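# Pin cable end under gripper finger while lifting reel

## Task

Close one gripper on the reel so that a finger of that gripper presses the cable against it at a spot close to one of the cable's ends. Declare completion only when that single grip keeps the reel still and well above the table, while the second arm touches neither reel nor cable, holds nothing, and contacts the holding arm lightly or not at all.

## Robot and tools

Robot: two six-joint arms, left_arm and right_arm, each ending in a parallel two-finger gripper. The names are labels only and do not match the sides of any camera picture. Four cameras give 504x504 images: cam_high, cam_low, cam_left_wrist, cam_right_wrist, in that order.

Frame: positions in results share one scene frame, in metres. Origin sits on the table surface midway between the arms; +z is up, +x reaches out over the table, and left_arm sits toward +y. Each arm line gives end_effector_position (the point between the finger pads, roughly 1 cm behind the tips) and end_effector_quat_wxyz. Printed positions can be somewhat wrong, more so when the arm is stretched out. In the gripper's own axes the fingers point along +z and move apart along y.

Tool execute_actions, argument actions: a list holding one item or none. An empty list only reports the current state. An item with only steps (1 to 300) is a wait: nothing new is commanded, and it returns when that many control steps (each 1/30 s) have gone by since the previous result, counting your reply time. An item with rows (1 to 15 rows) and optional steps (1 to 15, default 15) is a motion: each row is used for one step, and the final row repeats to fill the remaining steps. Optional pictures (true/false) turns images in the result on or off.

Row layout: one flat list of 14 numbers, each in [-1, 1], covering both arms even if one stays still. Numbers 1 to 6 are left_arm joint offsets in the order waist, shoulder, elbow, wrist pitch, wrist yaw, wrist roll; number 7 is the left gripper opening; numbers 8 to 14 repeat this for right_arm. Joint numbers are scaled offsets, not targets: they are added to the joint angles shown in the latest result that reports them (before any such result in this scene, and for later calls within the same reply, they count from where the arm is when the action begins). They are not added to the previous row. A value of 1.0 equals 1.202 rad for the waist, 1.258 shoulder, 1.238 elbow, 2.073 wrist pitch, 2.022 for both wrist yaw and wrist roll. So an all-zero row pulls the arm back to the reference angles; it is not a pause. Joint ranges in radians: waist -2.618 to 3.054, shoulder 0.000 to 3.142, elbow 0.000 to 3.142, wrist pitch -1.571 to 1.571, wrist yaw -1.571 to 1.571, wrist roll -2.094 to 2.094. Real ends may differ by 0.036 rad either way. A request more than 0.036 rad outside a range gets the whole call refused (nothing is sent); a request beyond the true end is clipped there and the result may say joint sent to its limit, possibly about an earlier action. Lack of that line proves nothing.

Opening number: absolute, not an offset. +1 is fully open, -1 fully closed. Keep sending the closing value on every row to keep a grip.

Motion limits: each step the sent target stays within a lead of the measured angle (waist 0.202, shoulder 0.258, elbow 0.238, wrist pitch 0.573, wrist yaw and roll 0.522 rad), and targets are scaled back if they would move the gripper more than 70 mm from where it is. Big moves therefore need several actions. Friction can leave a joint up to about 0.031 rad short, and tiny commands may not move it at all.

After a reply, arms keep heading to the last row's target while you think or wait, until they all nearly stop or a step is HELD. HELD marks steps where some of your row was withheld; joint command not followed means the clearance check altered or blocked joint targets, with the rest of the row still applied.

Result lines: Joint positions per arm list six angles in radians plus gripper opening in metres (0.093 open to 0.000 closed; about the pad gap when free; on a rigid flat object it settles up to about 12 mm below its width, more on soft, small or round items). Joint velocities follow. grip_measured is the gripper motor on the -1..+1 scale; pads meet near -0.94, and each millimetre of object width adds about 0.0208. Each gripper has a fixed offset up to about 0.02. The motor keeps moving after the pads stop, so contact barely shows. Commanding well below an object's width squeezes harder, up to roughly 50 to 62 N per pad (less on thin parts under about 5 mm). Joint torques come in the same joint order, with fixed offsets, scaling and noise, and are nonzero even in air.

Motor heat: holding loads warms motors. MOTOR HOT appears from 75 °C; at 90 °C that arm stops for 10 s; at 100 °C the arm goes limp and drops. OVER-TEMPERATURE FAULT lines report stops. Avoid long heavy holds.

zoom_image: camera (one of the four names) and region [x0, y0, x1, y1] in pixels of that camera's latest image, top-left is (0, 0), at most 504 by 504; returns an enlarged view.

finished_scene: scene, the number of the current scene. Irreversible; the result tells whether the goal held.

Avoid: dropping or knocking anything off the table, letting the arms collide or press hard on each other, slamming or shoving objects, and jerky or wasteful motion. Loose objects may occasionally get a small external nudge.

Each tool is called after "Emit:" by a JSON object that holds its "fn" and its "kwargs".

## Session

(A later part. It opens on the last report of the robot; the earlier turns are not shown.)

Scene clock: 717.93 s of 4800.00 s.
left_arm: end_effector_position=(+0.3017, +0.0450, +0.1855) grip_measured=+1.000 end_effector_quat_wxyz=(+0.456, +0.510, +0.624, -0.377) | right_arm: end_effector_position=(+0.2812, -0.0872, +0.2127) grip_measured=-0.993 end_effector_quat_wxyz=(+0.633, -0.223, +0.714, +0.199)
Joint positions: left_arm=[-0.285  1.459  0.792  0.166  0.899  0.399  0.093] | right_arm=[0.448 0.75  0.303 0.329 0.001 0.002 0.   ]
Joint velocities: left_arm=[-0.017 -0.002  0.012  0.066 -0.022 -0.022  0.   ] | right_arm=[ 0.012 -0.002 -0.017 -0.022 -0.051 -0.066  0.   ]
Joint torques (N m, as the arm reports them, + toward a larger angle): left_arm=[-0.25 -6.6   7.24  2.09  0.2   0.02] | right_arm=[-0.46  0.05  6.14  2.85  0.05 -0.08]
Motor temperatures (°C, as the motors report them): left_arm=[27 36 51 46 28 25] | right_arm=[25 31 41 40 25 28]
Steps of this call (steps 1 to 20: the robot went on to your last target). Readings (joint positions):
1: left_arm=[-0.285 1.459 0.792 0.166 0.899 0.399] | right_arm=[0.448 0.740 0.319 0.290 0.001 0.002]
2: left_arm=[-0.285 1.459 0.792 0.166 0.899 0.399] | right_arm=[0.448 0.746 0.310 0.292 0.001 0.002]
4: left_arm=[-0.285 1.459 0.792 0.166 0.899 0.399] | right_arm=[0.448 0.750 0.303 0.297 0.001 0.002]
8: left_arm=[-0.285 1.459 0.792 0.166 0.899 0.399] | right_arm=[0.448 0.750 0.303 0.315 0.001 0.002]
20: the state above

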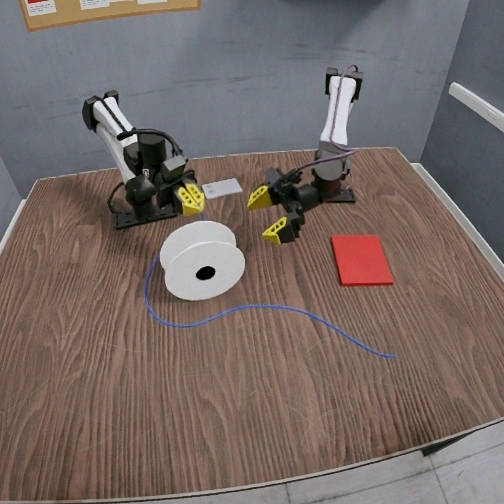

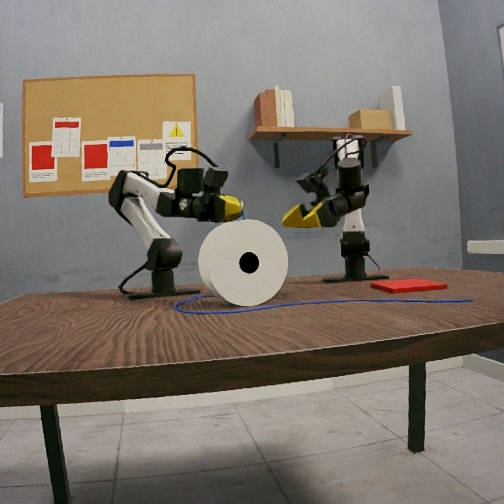

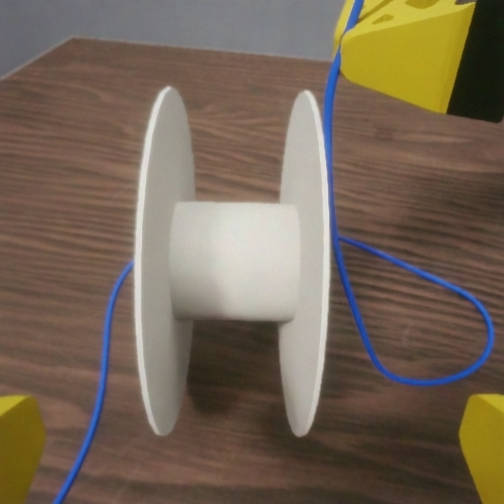

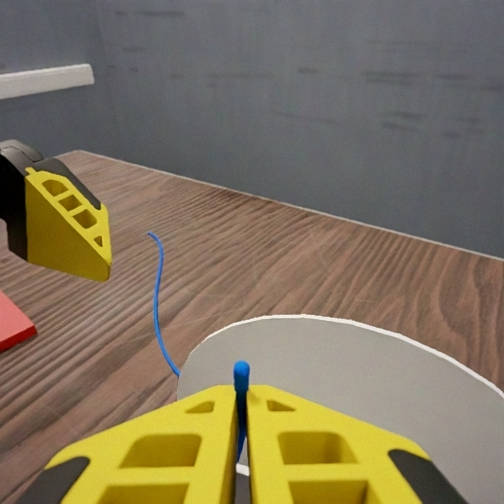

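Emit:
{"fn": "execute_actions", "kwargs": {"actions": []}}

Scene clock: 739.63 s of 4800.00 s.
left_arm: end_effector_position=(+0.3017, +0.0450, +0.1855) grip_measured=+1.000 end_effector_quat_wxyz=(+0.456, +0.510, +0.624, -0.377) | right_arm: end_effector_position=(+0.2812, -0.0872, +0.2129) grip_measured=-0.993 end_effector_quat_wxyz=(+0.634, -0.223, +0.714, +0.199)
Joint positions: left_arm=[-0.285  1.459  0.792  0.166  0.899  0.399  0.093] | right_arm=[0.448 0.75  0.303 0.329 0.001 0.002 0.   ]
Joint velocities: left_arm=[ 0.012  0.012 -0.012 -0.037 -0.066 -0.022  0.   ] | right_arm=[-0.007 -0.007 -0.017 -0.022 -0.037 -0.007  0.   ]
Joint torques (N m, as the arm reports them, + toward a larger angle): left_arm=[-0.25 -6.61  7.24  2.09  0.2   0.01] | right_arm=[-0.46  0.06  6.16  2.83  0.05 -0.08]
Motor temperatures (°C, as the motors report them): left_arm=[27 36 51 46 28 25] | right_arm=[25 30 40 41 25 28]
Steps of this call (steps 1 to 15: the robot went on to your last target; steps 16 to 200: nothing new was sent; then 15.03 s passed at rest). Readings (joint positions):
1: left_arm=[-0.285 1.459 0.792 0.166 0.899 0.399] | right_arm=[0.448 0.750 0.303 0.329 0.001 0.002]
2: left_arm=[-0.285 1.459 0.792 0.166 0.899 0.399] | right_arm=[0.448 0.750 0.303 0.329 0.001 0.002]
4: left_arm=[-0.285 1.459 0.792 0.166 0.899 0.399] | right_arm=[0.448 0.750 0.303 0.329 0.001 0.002]
8: left_arm=[-0.285 1.459 0.792 0.166 0.899 0.399] | right_arm=[0.448 0.750 0.303 0.329 0.001 0.002]
200: the state above
All arms were judged still, so your last target was given up. Only a new action makes them travel on or press farther. Fingers that are still opening or closing keep moving.

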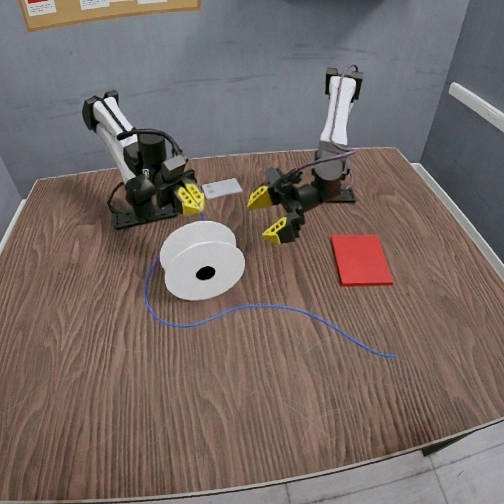

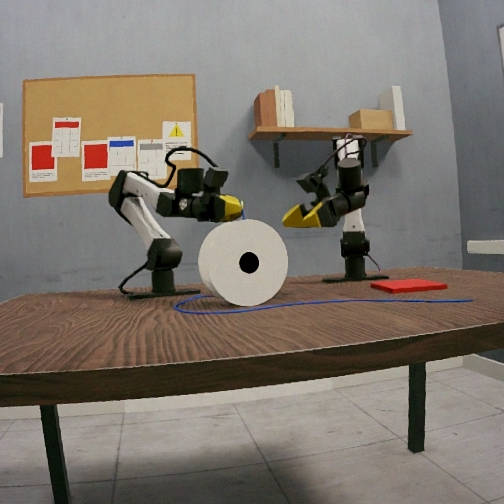

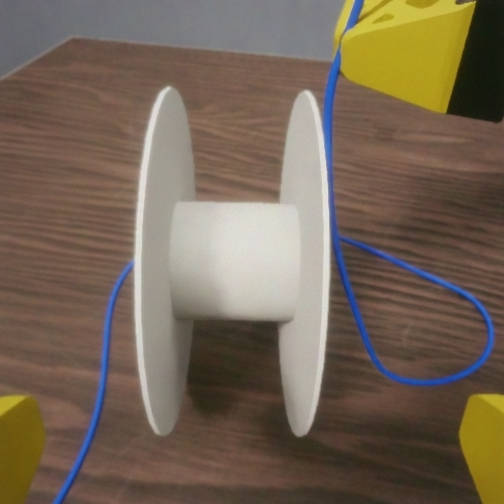

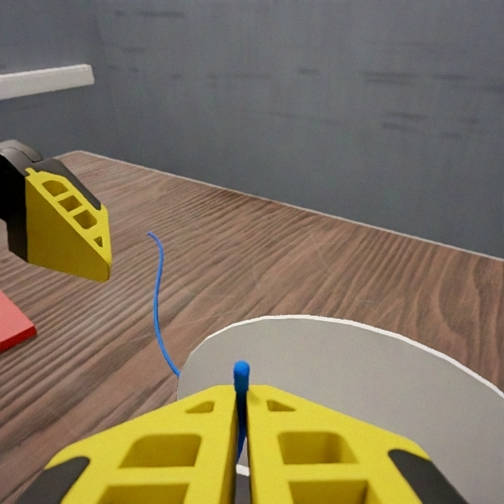

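Emit:
{"fn": "execute_actions", "kwargs": {"actions": [{"rows": [[-0.002,0.002,0.001,0.001,-0.001,-0.001,1,0,0,0,0,0,0,-1],[-0.006,0.006,0.003,0.004,-0.004,-0.003,1,0,0,0,0,0,0,-1],[-0.013,0.013,0.007,0.009,-0.008,-0.006,1,0,0,0,0,0,0,-1],[-0.023,0.022,0.012,0.016,-0.014,-0.010,1,0,0,0,0,0,0,-1],[-0.033,0.033,0.017,0.023,-0.021,-0.015,1,0,0,0,0,0,0,-1],[-0.045,0.044,0.024,0.031,-0.029,-0.021,1,0,0,0,0,0,0,-1],[-0.058,0.057,0.030,0.040,-0.037,-0.027,1,0,0,0,0,0,0,-1],[-0.071,0.069,0.037,0.049,-0.045,-0.033,1,0,0,0,0,0,0,-1],[-0.083,0.081,0.044,0.058,-0.053,-0.039,1,0,0,0,0,0,0,-1],[-0.095,0.093,0.050,0.066,-0.060,-0.044,1,0,0,0,0,0,0,-1],[-0.106,0.104,0.056,0.074,-0.067,-0.049,1,0,0,0,0,0,0,-1],[-0.115,0.113,0.060,0.080,-0.073,-0.053,1,0,0,0,0,0,0,-1],[-0.122,0.119,0.064,0.085,-0.077,-0.057,1,0,0,0,0,0,0,-1],[-0.127,0.124,0.067,0.088,-0.080,-0.059,1,0,0,0,0,0,0,-1],[-0.1283,0.1256,0.0674,0.0892,-0.0813,-0.0597,1,0,0,0,0,0,0,-1]], "steps": 15}], "pictures": false}}

Emit:
{"fn": "execute_actions", "kwargs": {"actions": [{"steps": 20}]}}

Scene clock: 843.93 s of 4800.00 s.
left_arm: end_effector_position=(+0.3033, -0.0056, +0.1711) grip_measured=+1.000 end_effector_quat_wxyz=(+0.448, +0.515, +0.624, -0.381) | right_arm: end_effector_position=(+0.2812, -0.0872, +0.2129) grip_measured=-0.993 end_effector_quat_wxyz=(+0.634, -0.223, +0.714, +0.199)
Joint positions: left_arm=[-0.427  1.592  0.846  0.295  0.785  0.316  0.093] | right_arm=[0.448 0.75  0.303 0.329 0.001 0.002 0.   ]
Joint velocities: left_arm=[-0.203  0.203  0.071  0.227 -0.242 -0.286  0.   ] | right_arm=[-0.012  0.002  0.002  0.022  0.037  0.037  0.   ]
Joint torques (N m, as the arm reports them, + toward a larger angle): left_arm=[-0.22 -6.8   8.82  2.39  0.03 -0.08] | right_arm=[-0.46 -1.46  7.29  2.68  0.04 -0.08]
Motor temperatures (°C, as the motors report them): left_arm=[27 36 51 47 28 25] | right_arm=[25 30 40 45 25 28]
Steps of this call (steps 1 to 180: nothing new was sent; then 97.80 s passed at rest; steps 181 to 195: all 15 steps of this action). Readings (joint positions):
181: left_arm=[-0.285 1.459 0.792 0.166 0.899 0.399] | right_arm=[0.448 0.750 0.303 0.329 0.001 0.002]
182: left_arm=[-0.285 1.459 0.792 0.166 0.899 0.399] | right_arm=[0.448 0.750 0.303 0.329 0.001 0.002]
184: left_arm=[-0.289 1.459 0.792 0.169 0.894 0.396] | right_arm=[0.448 0.750 0.303 0.329 0.001 0.002]
188: left_arm=[-0.334 1.492 0.804 0.207 0.865 0.375] | right_arm=[0.448 0.750 0.303 0.329 0.001 0.002]
195: the state above

Scene clock: 844.60 s of 4800.00 s.
left_arm: end_effector_position=(+0.3109, -0.0090, +0.1765) grip_measured=+1.000 end_effector_quat_wxyz=(+0.464, +0.504, +0.626, -0.372) | right_arm: end_effector_position=(+0.2812, -0.0872, +0.2129) grip_measured=-0.993 end_effector_quat_wxyz=(+0.634, -0.223, +0.714, +0.199)
Joint positions: left_arm=[-0.435  1.599  0.852  0.338  0.747  0.288  0.093] | right_arm=[0.448 0.75  0.303 0.329 0.001 0.002 0.   ]
Joint velocities: left_arm=[-0.022 -0.032  0.007 -0.037 -0.051 -0.022  0.   ] | right_arm=[-0.012 -0.012  0.002  0.022 -0.007 -0.037  0.   ]
Joint torques (N m, as the arm reports them, + toward a larger angle): left_arm=[-0.56 -6.54  8.82  2.39  0.01 -0.1 ] | right_arm=[-0.45 -1.47  7.28  2.68  0.05 -0.08]
Motor temperatures (°C, as the motors report them): left_arm=[27 36 51 47 28 25] | right_arm=[25 30 40 45 25 28]
Steps of this call (steps 1 to 20: the robot went on to your last target). Readings (joint positions):
1: left_arm=[-0.432 1.597 0.848 0.303 0.777 0.310] | right_arm=[0.448 0.750 0.303 0.329 0.001 0.002]
2: left_arm=[-0.435 1.599 0.849 0.309 0.771 0.306] | right_arm=[0.448 0.750 0.303 0.329 0.001 0.002]
4: left_arm=[-0.435 1.599 0.849 0.319 0.762 0.299] | right_arm=[0.448 0.750 0.303 0.329 0.001 0.002]
8: left_arm=[-0.435 1.599 0.852 0.332 0.753 0.292] | right_arm=[0.448 0.750 0.303 0.329 0.001 0.002]
20: the state above

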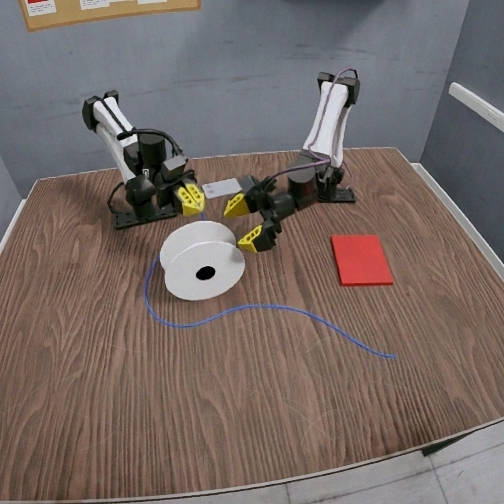

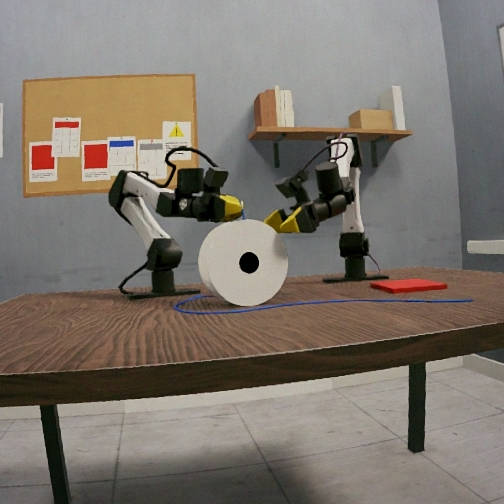

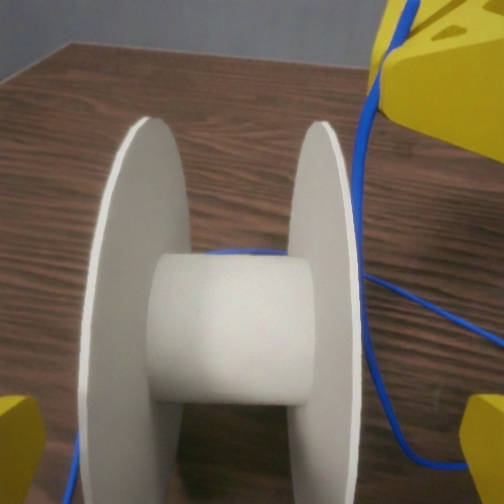

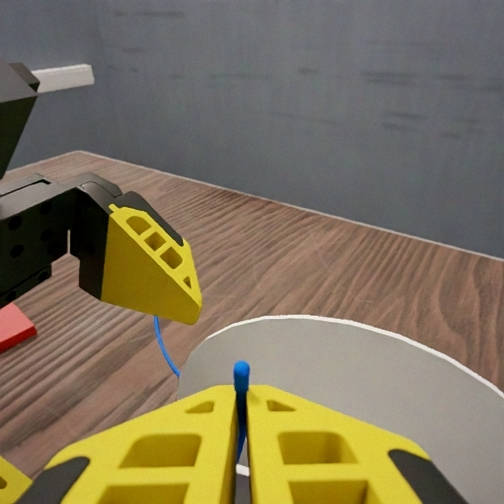

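Emit:
{"fn": "zoom_image", "kwargs": {"camera": "cam_left_wrist", "region": [280, 0, 504, 300]}}

Region (280, 0, 504, 300) of cam_left_wrist's 504x504 image, scaled by 1.680, with more detail than that image has; it fills the left 376 columns of this view, and the rest is white.

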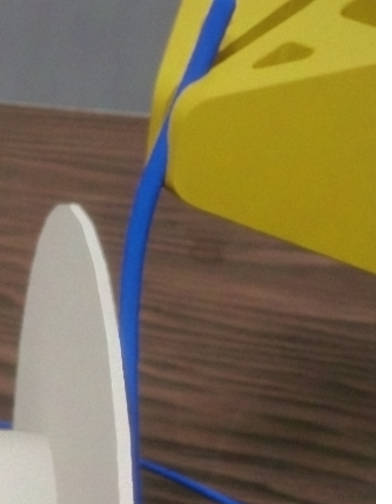

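Emit:
{"fn": "execute_actions", "kwargs": {"actions": [{"rows": [[-0.0041,0.0156,0.0200,0.0071,-0.0071,-0.0055,1,0,0,0,0,0,0,-1],[-0.0064,0.0193,0.0229,0.0096,-0.0109,-0.0075,1,0,0,0,0,0,0,-1],[-0.0100,0.0250,0.0274,0.0131,-0.0162,-0.0103,1,0,0,0,0,0,0,-1],[-0.0146,0.0323,0.0332,0.0166,-0.0216,-0.0131,1,0,0,0,0,0,0,-1],[-0.0201,0.0409,0.0400,0.0201,-0.0270,-0.0159,1,0,0,0,0,0,0,-1],[-0.0261,0.0504,0.0475,0.0234,-0.0321,-0.0186,1,0,0,0,0,0,0,-1],[-0.0324,0.0604,0.0554,0.0266,-0.0369,-0.0211,1,0,0,0,0,0,0,-1],[-0.0388,0.0706,0.0635,0.0294,-0.0412,-0.0234,1,0,0,0,0,0,0,-1],[-0.0452,0.0807,0.0714,0.0319,-0.0449,-0.0254,1,0,0,0,0,0,0,-1],[-0.0512,0.0902,0.0789,0.0338,-0.0479,-0.0269,1,0,0,0,0,0,0,-1],[-0.0566,0.0988,0.0857,0.0352,-0.0500,-0.0280,1,0,0,0,0,0,0,-1],[-0.0612,0.1061,0.0915,0.0360,-0.0512,-0.0287,1,0,0,0,0,0,0,-1],[-0.0648,0.1118,0.0959,0.0360,-0.0512,-0.0287,1,0,0,0,0,0,0,-1],[-0.0671,0.1155,0.0988,0.0352,-0.0500,-0.0280,1,0,0,0,0,0,0,-1],[-0.0679,0.1168,0.0999,0.0308,-0.0432,-0.0245,1,0,0,0,0,0,0,-1]], "steps": 15}], "pictures": false}}

Emit:
{"fn": "execute_actions", "kwargs": {"actions": [{"steps": 15}]}}

Scene clock: 965.10 s of 4800.00 s.
left_arm: end_effector_position=(+0.3232, -0.0448, +0.1704) grip_measured=+1.000 end_effector_quat_wxyz=(+0.467, +0.501, +0.628, -0.370) | right_arm: end_effector_position=(+0.2812, -0.0872, +0.2129) grip_measured=-0.993 end_effector_quat_wxyz=(+0.634, -0.223, +0.714, +0.199)
Joint positions: left_arm=[-0.507  1.719  0.947  0.392  0.67   0.248  0.093] | right_arm=[0.448 0.75  0.303 0.329 0.001 0.002 0.   ]
Joint velocities: left_arm=[-0.09   0.173  0.09  -0.037 -0.007  0.022  0.   ] | right_arm=[-0.012  0.007 -0.027 -0.022  0.066 -0.007  0.   ]
Joint torques (N m, as the arm reports them, + toward a larger angle): left_arm=[-0.55 -7.81  8.67  2.42  0.   -0.09] | right_arm=[-0.45 -1.46  7.28  2.68  0.05 -0.08]
Motor temperatures (°C, as the motors report them): left_arm=[28 36 57 50 28 25] | right_arm=[25 30 42 46 25 28]
Steps of this call (steps 1 to 15: the robot went on to your last target; steps 16 to 200: nothing new was sent; then 113.33 s passed at rest; steps 201 to 215: all 15 steps of this action). Readings (joint positions):
201: left_arm=[-0.435 1.599 0.852 0.339 0.746 0.288] | right_arm=[0.448 0.750 0.303 0.329 0.001 0.002]
202: left_arm=[-0.435 1.599 0.852 0.340 0.745 0.287] | right_arm=[0.448 0.750 0.303 0.329 0.001 0.002]
204: left_arm=[-0.437 1.601 0.854 0.344 0.738 0.283] | right_arm=[0.448 0.750 0.303 0.329 0.001 0.002]
208: left_arm=[-0.459 1.641 0.891 0.365 0.709 0.268] | right_arm=[0.448 0.750 0.303 0.329 0.001 0.002]
215: the state above

Scene clock: 965.60 s of 4800.00 s.
left_arm: end_effector_position=(+0.3224, -0.0469, +0.1682) grip_measured=+1.000 end_effector_quat_wxyz=(+0.464, +0.503, +0.628, -0.371) | right_arm: end_effector_position=(+0.2812, -0.0872, +0.2129) grip_measured=-0.993 end_effector_quat_wxyz=(+0.634, -0.223, +0.714, +0.199)
Joint positions: left_arm=[-0.512  1.726  0.95   0.392  0.67   0.248  0.093] | right_arm=[0.448 0.75  0.303 0.329 0.001 0.002 0.   ]
Joint velocities: left_arm=[-0.012 -0.012  0.012  0.037  0.007 -0.007  0.   ] | right_arm=[-0.017  0.007  0.012  0.007  0.007  0.022  0.   ]
Joint torques (N m, as the arm reports them, + toward a larger angle): left_arm=[-0.69 -7.64  8.93  2.41 -0.01 -0.08] | right_arm=[-0.45 -1.45  7.29  2.68  0.05 -0.08]
Motor temperatures (°C, as the motors report them): left_arm=[28 36 57 50 28 25] | right_arm=[25 30 42 46 25 28]
Steps of this call (steps 1 to 15: the robot went on to your last target). Readings (joint positions):
1: left_arm=[-0.510 1.723 0.949 0.392 0.670 0.248] | right_arm=[0.448 0.750 0.303 0.329 0.001 0.002]
2: left_arm=[-0.512 1.726 0.950 0.392 0.670 0.248] | right_arm=[0.448 0.750 0.303 0.329 0.001 0.002]
4: left_arm=[-0.512 1.726 0.950 0.392 0.670 0.248] | right_arm=[0.448 0.750 0.303 0.329 0.001 0.002]
8: left_arm=[-0.512 1.726 0.950 0.392 0.670 0.248] | right_arm=[0.448 0.750 0.303 0.329 0.001 0.002]
15: the state above
All arms were judged still, so your last target was given up. Only a new action makes them travel on or press farther. Fingers that are still opening or closing keep moving.

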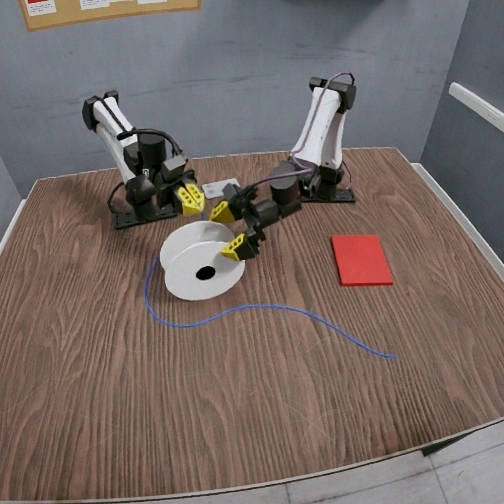

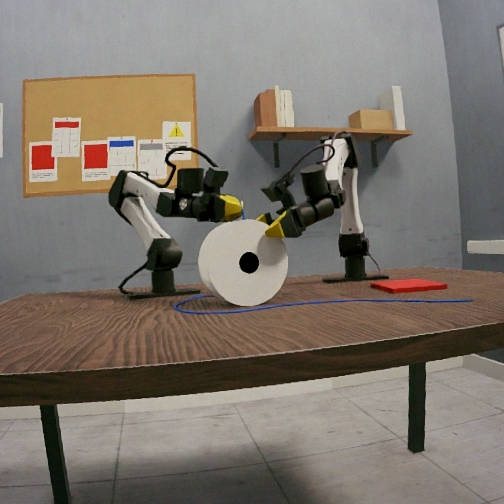

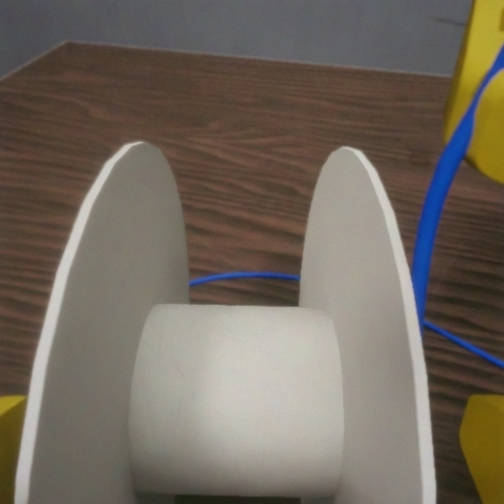

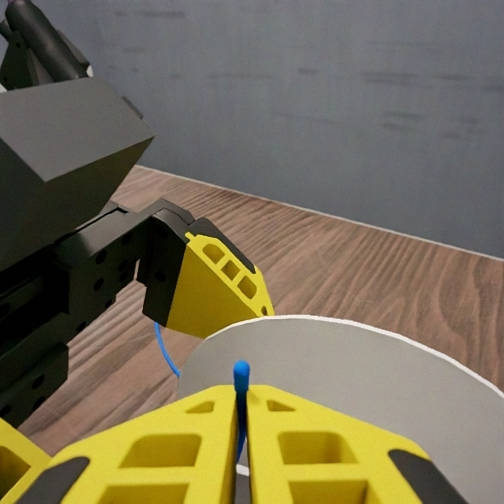

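Emit:
{"fn": "execute_actions", "kwargs": {"actions": [{"rows": [[-0.0048,0.0170,0.0216,0.0055,-0.0059,-0.0051,1,0,0,0,0,0,0,-1],[-0.0065,0.0200,0.0245,0.0061,-0.0076,-0.0060,1,0,0,0,0,0,0,-1],[-0.0092,0.0246,0.0290,0.0070,-0.0101,-0.0073,1,0,0,0,0,0,0,-1],[-0.0126,0.0307,0.0347,0.0080,-0.0129,-0.0087,1,0,0,0,0,0,0,-1],[-0.0167,0.0377,0.0414,0.0091,-0.0158,-0.0102,1,0,0,0,0,0,0,-1],[-0.0212,0.0455,0.0489,0.0102,-0.0188,-0.0117,1,0,0,0,0,0,0,-1],[-0.0259,0.0538,0.0567,0.0112,-0.0217,-0.0131,1,0,0,0,0,0,0,-1],[-0.0307,0.0621,0.0648,0.0122,-0.0245,-0.0145,1,0,0,0,0,0,0,-1],[-0.0354,0.0704,0.0726,0.0131,-0.0270,-0.0158,1,0,0,0,0,0,0,-1],[-0.0399,0.0782,0.0801,0.0139,-0.0292,-0.0170,1,0,0,0,0,0,0,-1],[-0.0439,0.0852,0.0868,0.0146,-0.0311,-0.0179,1,0,0,0,0,0,0,-1],[-0.0474,0.0913,0.0925,0.0151,-0.0324,-0.0186,1,0,0,0,0,0,0,-1],[-0.0500,0.0959,0.0970,0.0154,-0.0331,-0.0189,1,0,0,0,0,0,0,-1],[-0.0518,0.0989,0.0999,0.0154,-0.0332,-0.0189,1,0,0,0,0,0,0,-1],[-0.0524,0.1000,0.1009,0.0146,-0.0309,-0.0178,1,0,0,0,0,0,0,-1]], "steps": 15}], "pictures": false}}

Emit:
{"fn": "execute_actions", "kwargs": {"actions": [{"steps": 15}]}}

Scene clock: 1029.57 s of 4800.00 s.
left_arm: end_effector_position=(+0.3292, -0.0783, +0.1632) grip_measured=+1.000 end_effector_quat_wxyz=(+0.463, +0.505, +0.626, -0.372) | right_arm: end_effector_position=(+0.2812, -0.0872, +0.2129) grip_measured=-0.993 end_effector_quat_wxyz=(+0.634, -0.223, +0.714, +0.199)
Joint positions: left_arm=[-0.567  1.825  1.045  0.409  0.626  0.225  0.093] | right_arm=[0.448 0.75  0.303 0.329 0.001 0.002 0.   ]
Joint velocities: left_arm=[-0.071  0.154  0.095 -0.11  -0.051 -0.022  0.   ] | right_arm=[-0.012  0.002  0.027  0.007 -0.037 -0.066  0.   ]
Joint torques (N m, as the arm reports them, + toward a larger angle): left_arm=[-0.55 -8.7   8.74  2.48 -0.03 -0.09] | right_arm=[-0.45 -1.47  7.29  2.68  0.05 -0.08]
Motor temperatures (°C, as the motors report them): left_arm=[28 37 59 51 28 25] | right_arm=[25 29 43 46 25 28]
Steps of this call (steps 1 to 180: nothing new was sent; then 57.47 s passed at rest; steps 181 to 195: all 15 steps of this action). Readings (joint positions):
181: left_arm=[-0.512 1.726 0.950 0.392 0.670 0.248] | right_arm=[0.448 0.750 0.303 0.329 0.001 0.002]
182: left_arm=[-0.512 1.726 0.950 0.392 0.670 0.248] | right_arm=[0.448 0.750 0.303 0.329 0.001 0.002]
184: left_arm=[-0.514 1.728 0.952 0.393 0.667 0.246] | right_arm=[0.448 0.750 0.303 0.329 0.001 0.002]
188: left_arm=[-0.529 1.761 0.990 0.399 0.652 0.238] | right_arm=[0.448 0.750 0.303 0.329 0.001 0.002]
195: the state above

Scene clock: 1030.07 s of 4800.00 s.
left_arm: end_effector_position=(+0.3293, -0.0799, +0.1614) grip_measured=+1.000 end_effector_quat_wxyz=(+0.462, +0.504, +0.628, -0.372) | right_arm: end_effector_position=(+0.2812, -0.0872, +0.2129) grip_measured=-0.993 end_effector_quat_wxyz=(+0.634, -0.223, +0.714, +0.199)
Joint positions: left_arm=[-0.57   1.832  1.048  0.41   0.621  0.222  0.093] | right_arm=[0.448 0.75  0.303 0.329 0.001 0.002 0.   ]
Joint velocities: left_arm=[-0.012 -0.022 -0.007  0.037 -0.007  0.022  0.   ] | right_arm=[ 0.007 -0.012 -0.012 -0.022  0.007 -0.037  0.   ]
Joint torques (N m, as the arm reports them, + toward a larger angle): left_arm=[-0.7  -8.58  8.94  2.48 -0.03 -0.08] | right_arm=[-0.45 -1.46  7.28  2.68  0.05 -0.08]
Motor temperatures (°C, as the motors report them): left_arm=[28 38 59 51 28 25] | right_arm=[25 29 43 46 25 28]
Steps of this call (steps 1 to 15: the robot went on to your last target). Readings (joint positions):
1: left_arm=[-0.569 1.829 1.048 0.409 0.625 0.224] | right_arm=[0.448 0.750 0.303 0.329 0.001 0.002]
2: left_arm=[-0.570 1.831 1.048 0.409 0.624 0.224] | right_arm=[0.448 0.750 0.303 0.329 0.001 0.002]
4: left_arm=[-0.570 1.832 1.048 0.409 0.623 0.223] | right_arm=[0.448 0.750 0.303 0.329 0.001 0.002]
8: left_arm=[-0.570 1.832 1.048 0.410 0.621 0.222] | right_arm=[0.448 0.750 0.303 0.329 0.001 0.002]
15: the state above
All arms were judged still, so your last target was given up. Only a new action makes them travel on or press farther. Fingers that are still opening or closing keep moving.

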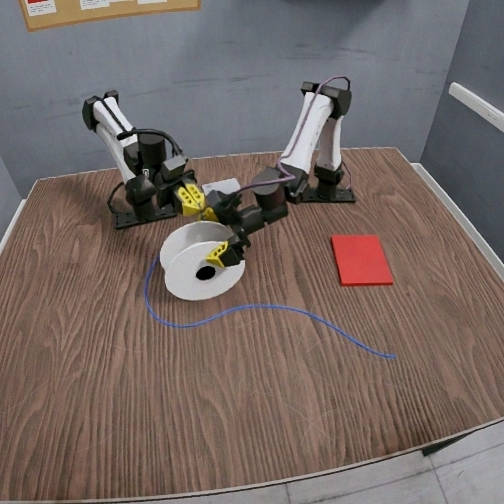

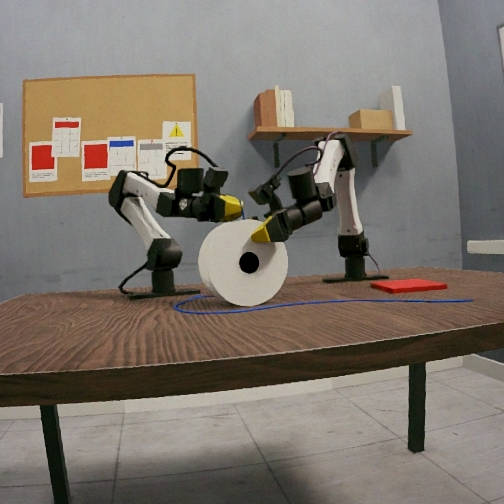

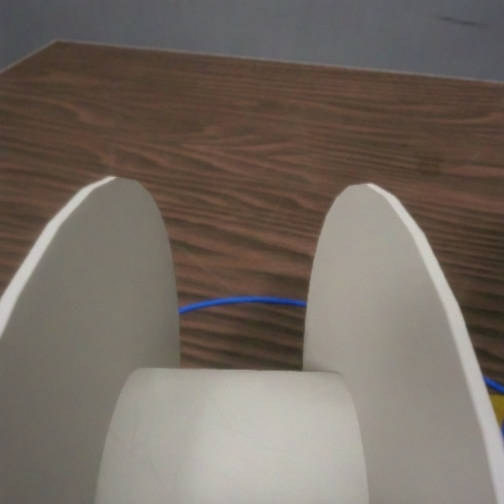

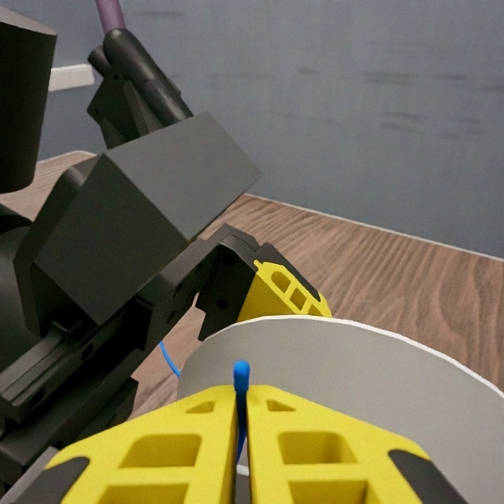

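Emit:
{"fn": "zoom_image", "kwargs": {"camera": "cam_left_wrist", "region": [404, 340, 504, 504]}}

Emit:
{"fn": "zoom_image", "kwargs": {"camera": "cam_high", "region": [150, 160, 290, 300]}}

Region (404, 340, 504, 504) of cam_left_wrist's 504x504 image, scaled by 3.073, with more detail than that image has; it fills the left 307 columns of this view, and the rest is white.

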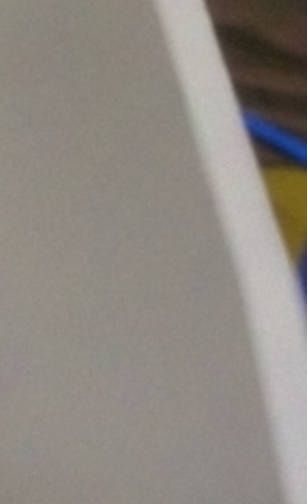

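Region (150, 160, 290, 300) of cam_high's 504x504 image, scaled by 3.600, with more detail than that image has.

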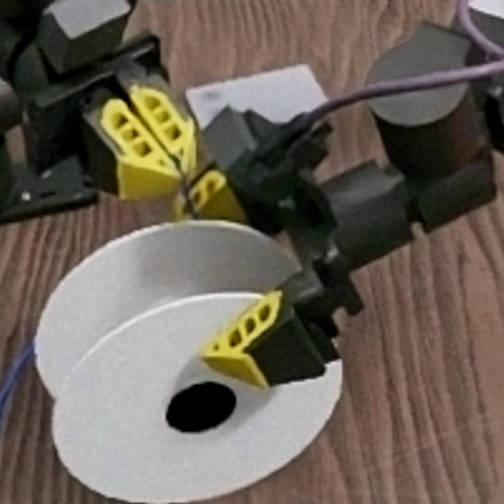

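Emit:
{"fn": "execute_actions", "kwargs": {"actions": [{"rows": [[0,0,0,0,0,0,0.93,0,0,0,0,0,0,-1],[0,0,0,0,0,0,0.86,0,0,0,0,0,0,-1],[0,0,0,0,0,0,0.80,0,0,0,0,0,0,-1],[0,0,0,0,0,0,0.75,0,0,0,0,0,0,-1],[0,0,0,0,0,0,0.70,0,0,0,0,0,0,-1],[0,0,0,0,0,0,0.66,0,0,0,0,0,0,-1],[0,0,0,0,0,0,0.62,0,0,0,0,0,0,-1],[0,0,0,0,0,0,0.58,0,0,0,0,0,0,-1],[0,0,0,0,0,0,0.54,0,0,0,0,0,0,-1],[0,0,0,0,0,0,0.50,0,0,0,0,0,0,-1],[0,0,0,0,0,0,0.45,0,0,0,0,0,0,-1],[0,0,0,0,0,0,0.40,0,0,0,0,0,0,-1],[0,0,0,0,0,0,0.35,0,0,0,0,0,0,-1],[0,0,0,0,0,0,0.30,0,0,0,0,0,0,-1],[0,0,0,0,0,0,0.25,0,0,0,0,0,0,-1]], "steps": 15}], "pictures": false}}

Emit:
{"fn": "execute_actions", "kwargs": {"actions": [{"steps": 20}]}}

Scene clock: 1045.50 s of 4800.00 s.
left_arm: end_effector_position=(+0.3298, -0.0798, +0.1613) grip_measured=+0.383 end_effector_quat_wxyz=(+0.463, +0.504, +0.628, -0.371) | right_arm: end_effector_position=(+0.2812, -0.0872, +0.2129) grip_measured=-0.993 end_effector_quat_wxyz=(+0.634, -0.223, +0.714, +0.199)
Joint positions: left_arm=[-0.57   1.832  1.048  0.41   0.617  0.223  0.064] | right_arm=[0.448 0.75  0.303 0.329 0.001 0.002 0.   ]
Joint velocities: left_arm=[-0.002 -0.012 -0.007  0.022 -0.022 -0.007 -0.001] | right_arm=[-0.002  0.002 -0.007  0.007  0.037  0.037  0.   ]
Joint torques (N m, as the arm reports them, + toward a larger angle): left_arm=[ -0.22 -10.08   7.13   2.33   0.11   0.  ] | right_arm=[-0.45 -1.45  7.36  2.68  0.05 -0.08]
Motor temperatures (°C, as the motors report them): left_arm=[28 38 59 52 28 25] | right_arm=[25 29 43 46 25 28]
Steps of this call (steps 1 to 180: nothing new was sent; then 8.93 s passed at rest; steps 181 to 195: all 15 steps of this action). Readings (joint positions):
181: left_arm=[-0.570 1.832 1.048 0.410 0.620 0.222] | right_arm=[0.448 0.750 0.303 0.329 0.001 0.002]
182: left_arm=[-0.570 1.832 1.048 0.410 0.620 0.222] | right_arm=[0.448 0.750 0.303 0.329 0.001 0.002]
184: left_arm=[-0.570 1.832 1.048 0.410 0.620 0.222] | right_arm=[0.448 0.750 0.303 0.329 0.001 0.002]
188: left_arm=[-0.570 1.832 1.048 0.410 0.619 0.222] | right_arm=[0.448 0.750 0.303 0.329 0.001 0.002]
195: the state above

Scene clock: 1046.17 s of 4800.00 s.
left_arm: end_effector_position=(+0.3298, -0.0798, +0.1613) grip_measured=+0.383 end_effector_quat_wxyz=(+0.463, +0.504, +0.628, -0.371) | right_arm: end_effector_position=(+0.2812, -0.0872, +0.2129) grip_measured=-0.993 end_effector_quat_wxyz=(+0.634, -0.223, +0.714, +0.199)
Joint positions: left_arm=[-0.57   1.832  1.048  0.41   0.617  0.223  0.064] | right_arm=[0.448 0.75  0.303 0.329 0.001 0.002 0.   ]
Joint velocities: left_arm=[ 0.017 -0.012  0.002 -0.037 -0.022 -0.022 -0.   ] | right_arm=[ 0.002  0.002 -0.007 -0.007 -0.022  0.037  0.   ]
Joint torques (N m, as the arm reports them, + toward a larger angle): left_arm=[ -0.25 -10.11   7.09   2.34   0.12   0.  ] | right_arm=[-0.45 -1.48  7.28  2.68  0.05 -0.08]
Motor temperatures (°C, as the motors report them): left_arm=[28 38 59 52 28 25] | right_arm=[25 29 43 46 25 28]
Steps of this call (steps 1 to 15: the robot went on to your last target; steps 16 to 20: nothing new was sent). Readings (joint positions):
1: left_arm=[-0.570 1.832 1.048 0.410 0.617 0.223] | right_arm=[0.448 0.750 0.303 0.329 0.001 0.002]
2: left_arm=[-0.570 1.832 1.048 0.410 0.617 0.223] | right_arm=[0.448 0.750 0.303 0.329 0.001 0.002]
4: left_arm=[-0.570 1.832 1.048 0.410 0.617 0.223] | right_arm=[0.448 0.750 0.303 0.329 0.001 0.002]
8: left_arm=[-0.570 1.832 1.048 0.410 0.617 0.223] | right_arm=[0.448 0.750 0.303 0.329 0.001 0.002]
20: the state above
All arms were judged still, so your last target was given up. Only a new action makes them travel on or press farther. Fingers that are still opening or closing keep moving.

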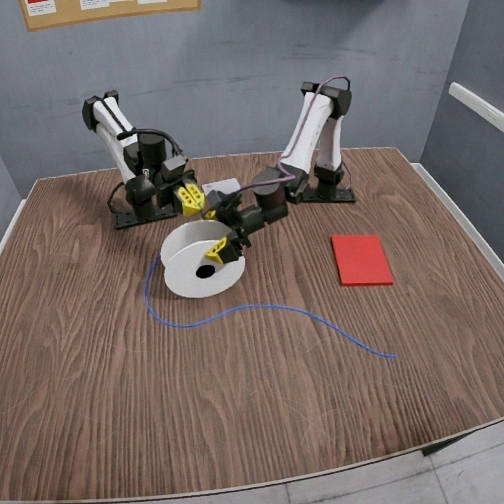

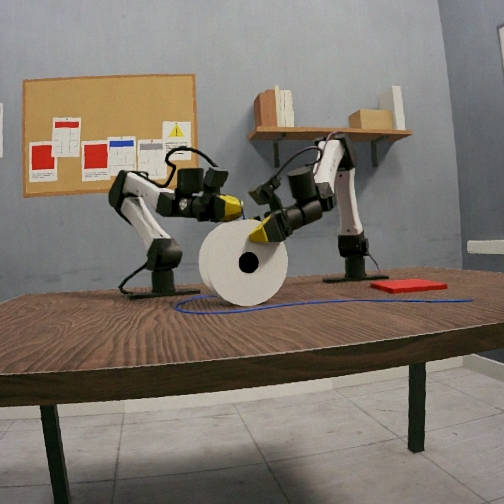

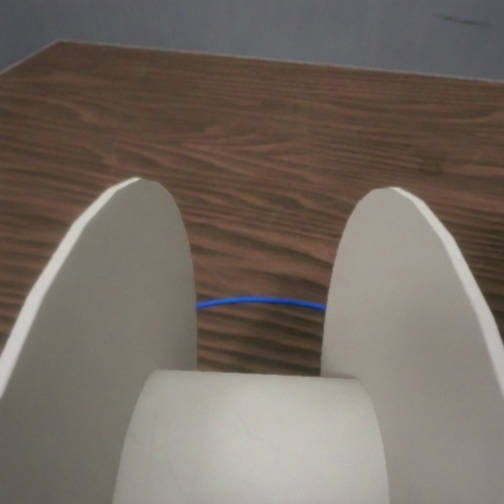

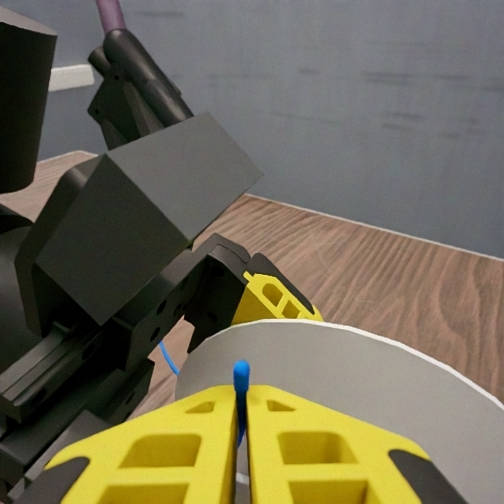

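Emit:
{"fn": "execute_actions", "kwargs": {"actions": [{"rows": [[0,0,0,0,0,0,0.25,0,0,0,0,0,0,-0.9],[0,0,0,0,0,0,0.25,0,0,0,0,0,0,-0.8],[0,0,0,0,0,0,0.25,0,0,0,0,0,0,-0.7],[0,0,0,0,0,0,0.25,0,0,0,0,0,0,-0.62],[0,0,0,0,0,0,0.25,0,0,0,0,0,0,-0.62],[0,0,0,0,0,0,0.25,0,0,0,-0.005,0,0,-0.62],[0,0,0,0,0,0,0.25,0,-0.01,0,-0.015,0,0,-0.62],[0,0,0,0,0,0,0.25,0,-0.02,0,-0.03,0,0,-0.62],[0,0,0,0,0,0,0.25,0,-0.035,0,-0.045,0,0,-0.62],[0,0,0,0,0,0,0.25,0,-0.055,0,-0.06,0,0,-0.62],[0,0,0,0,0,0,0.25,0,-0.075,0,-0.075,0,0,-0.62],[0,0,0,0,0,0,0.25,0,-0.10,0,-0.09,0,0,-0.62],[0,0,0,0,0,0,0.25,0,-0.125,0,-0.105,0,0,-0.62],[0,0,0,0,0,0,0.25,0,-0.15,0,-0.12,0,0,-0.62],[0,0,0,0,0,0,0.25,0,-0.175,0,-0.13,0,0,-0.62]], "steps": 15}], "pictures": false}}

Emit:
{"fn": "execute_actions", "kwargs": {"actions": [{"rows": [[0,0,0,0,0,0,0.25,0,-0.07,0,-0.06,0,0,-0.62],[0,0,0,0,0,0,0.25,0,-0.095,0,-0.075,0,0,-0.62],[0,0,0,0,0,0,0.25,0,-0.12,0,-0.09,0,0,-0.62],[0,0,0,0,0,0,0.25,0,-0.14,0,-0.10,0,0,-0.62],[0,0,0,0,0,0,0.25,0,-0.16,0,-0.11,0,0,-0.62],[0,0,0,0,0,0,0.25,0,-0.18,0,-0.12,0,0,-0.62],[0,0,0,0,0,0,0.25,0,-0.195,0,-0.125,0,0,-0.62],[0,0,0,0,0,0,0.25,0,-0.21,0,-0.13,0,0,-0.62],[0,0,0,0,0,0,0.25,0,-0.22,0,-0.13,0,0,-0.62],[0,0,0,0,0,0,0.25,0,-0.23,0,-0.13,0,0,-0.62]], "steps": 15}]}}

Scene clock: 1074.77 s of 4800.00 s.
left_arm: end_effector_position=(+0.3298, -0.0798, +0.1613) grip_measured=+0.383 end_effector_quat_wxyz=(+0.463, +0.504, +0.628, -0.371) | right_arm: end_effector_position=(+0.2651, -0.0984, +0.2187) grip_measured=-0.622 end_effector_quat_wxyz=(+0.632, -0.223, +0.715, +0.199)
Joint positions: left_arm=[-0.57   1.832  1.048  0.41   0.617  0.223  0.064] | right_arm=[0.448 0.602 0.303 0.178 0.001 0.002 0.015]
Joint velocities: left_arm=[-0.002 -0.012 -0.012  0.022  0.037 -0.022 -0.002] | right_arm=[-0.012 -0.945  0.012 -0.681 -0.037 -0.022 -0.   ]
Joint torques (N m, as the arm reports them, + toward a larger angle): left_arm=[ -0.25 -10.1    7.09   2.34   0.08   0.01] | right_arm=[-0.43 -1.95  7.35  2.48  0.05 -0.08]
Motor temperatures (°C, as the motors report them): left_arm=[28 41 56 51 28 25] | right_arm=[25 29 43 47 25 28]
Steps of this call (steps 1 to 180: nothing new was sent; then 22.10 s passed at rest; steps 181 to 195: all 15 steps of this action). Readings (joint positions):
181: left_arm=[-0.570 1.832 1.048 0.410 0.617 0.223] | right_arm=[0.448 0.750 0.303 0.329 0.001 0.002]
182: left_arm=[-0.570 1.832 1.048 0.410 0.617 0.223] | right_arm=[0.448 0.750 0.303 0.329 0.001 0.002]
184: left_arm=[-0.570 1.832 1.048 0.410 0.617 0.223] | right_arm=[0.448 0.750 0.303 0.329 0.001 0.002]
188: left_arm=[-0.570 1.832 1.048 0.410 0.617 0.223] | right_arm=[0.448 0.750 0.303 0.324 0.001 0.002]
195: the state above

Scene clock: 1075.27 s of 4800.00 s.
left_arm: end_effector_position=(+0.3298, -0.0798, +0.1613) grip_measured=+0.383 end_effector_quat_wxyz=(+0.463, +0.504, +0.628, -0.371) | right_arm: end_effector_position=(+0.2353, -0.1192, +0.2334) grip_measured=-0.622 end_effector_quat_wxyz=(+0.648, -0.219, +0.701, +0.203)
Joint positions: left_arm=[-0.57   1.832  1.048  0.41   0.617  0.223  0.064] | right_arm=[ 0.448  0.33   0.303 -0.051  0.001  0.002  0.015]
Joint velocities: left_arm=[-0.007  0.022 -0.002 -0.066 -0.051 -0.007  0.001] | right_arm=[-0.012 -0.007 -0.012 -0.168 -0.022 -0.051 -0.   ]
Joint torques (N m, as the arm reports them, + toward a larger angle): left_arm=[ -0.25 -10.11   7.09   2.33   0.09   0.01] | right_arm=[-0.44 -0.56  7.12  2.47  0.05 -0.08]
Motor temperatures (°C, as the motors report them): left_arm=[28 41 56 51 28 25] | right_arm=[25 29 43 46 25 28]
Steps of this call (steps 1 to 15: all 15 steps of this action). Readings (joint positions):
1: left_arm=[-0.570 1.832 1.048 0.410 0.617 0.223] | right_arm=[0.448 0.572 0.303 0.158 0.001 0.002]
2: left_arm=[-0.570 1.832 1.048 0.410 0.617 0.223] | right_arm=[0.448 0.544 0.303 0.139 0.001 0.002]
4: left_arm=[-0.570 1.832 1.048 0.410 0.617 0.223] | right_arm=[0.448 0.488 0.303 0.093 0.001 0.002]
8: left_arm=[-0.570 1.832 1.048 0.410 0.617 0.223] | right_arm=[0.448 0.388 0.303 0.009 0.001 0.002]
15: the state above

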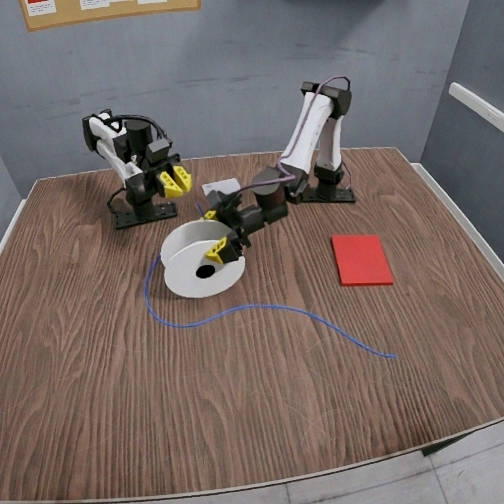

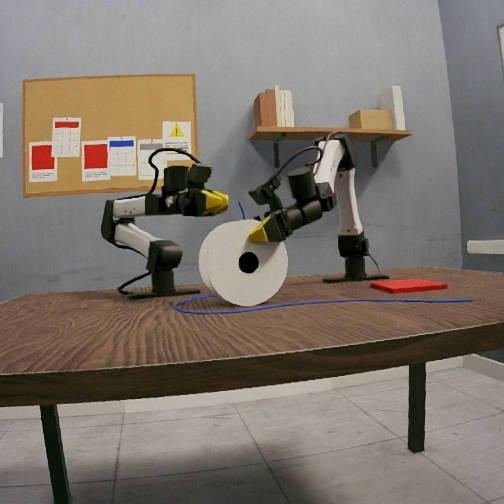

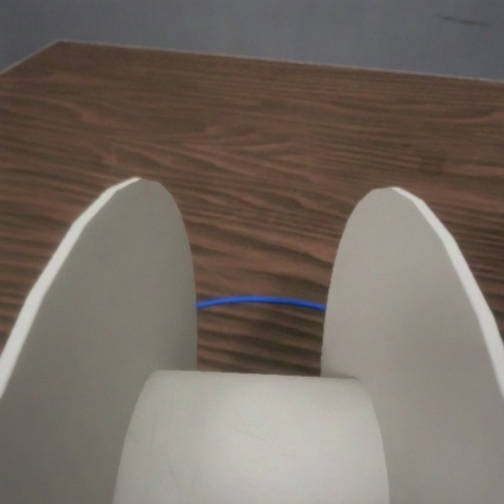

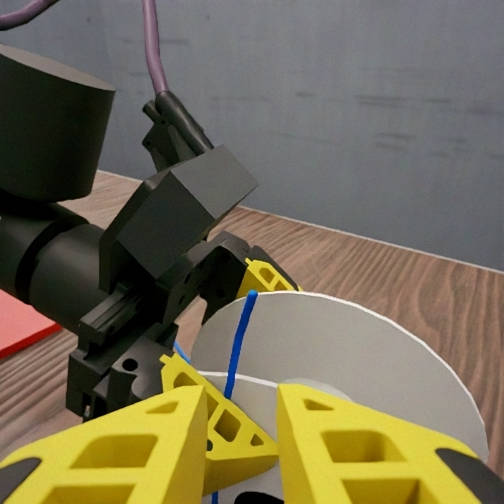

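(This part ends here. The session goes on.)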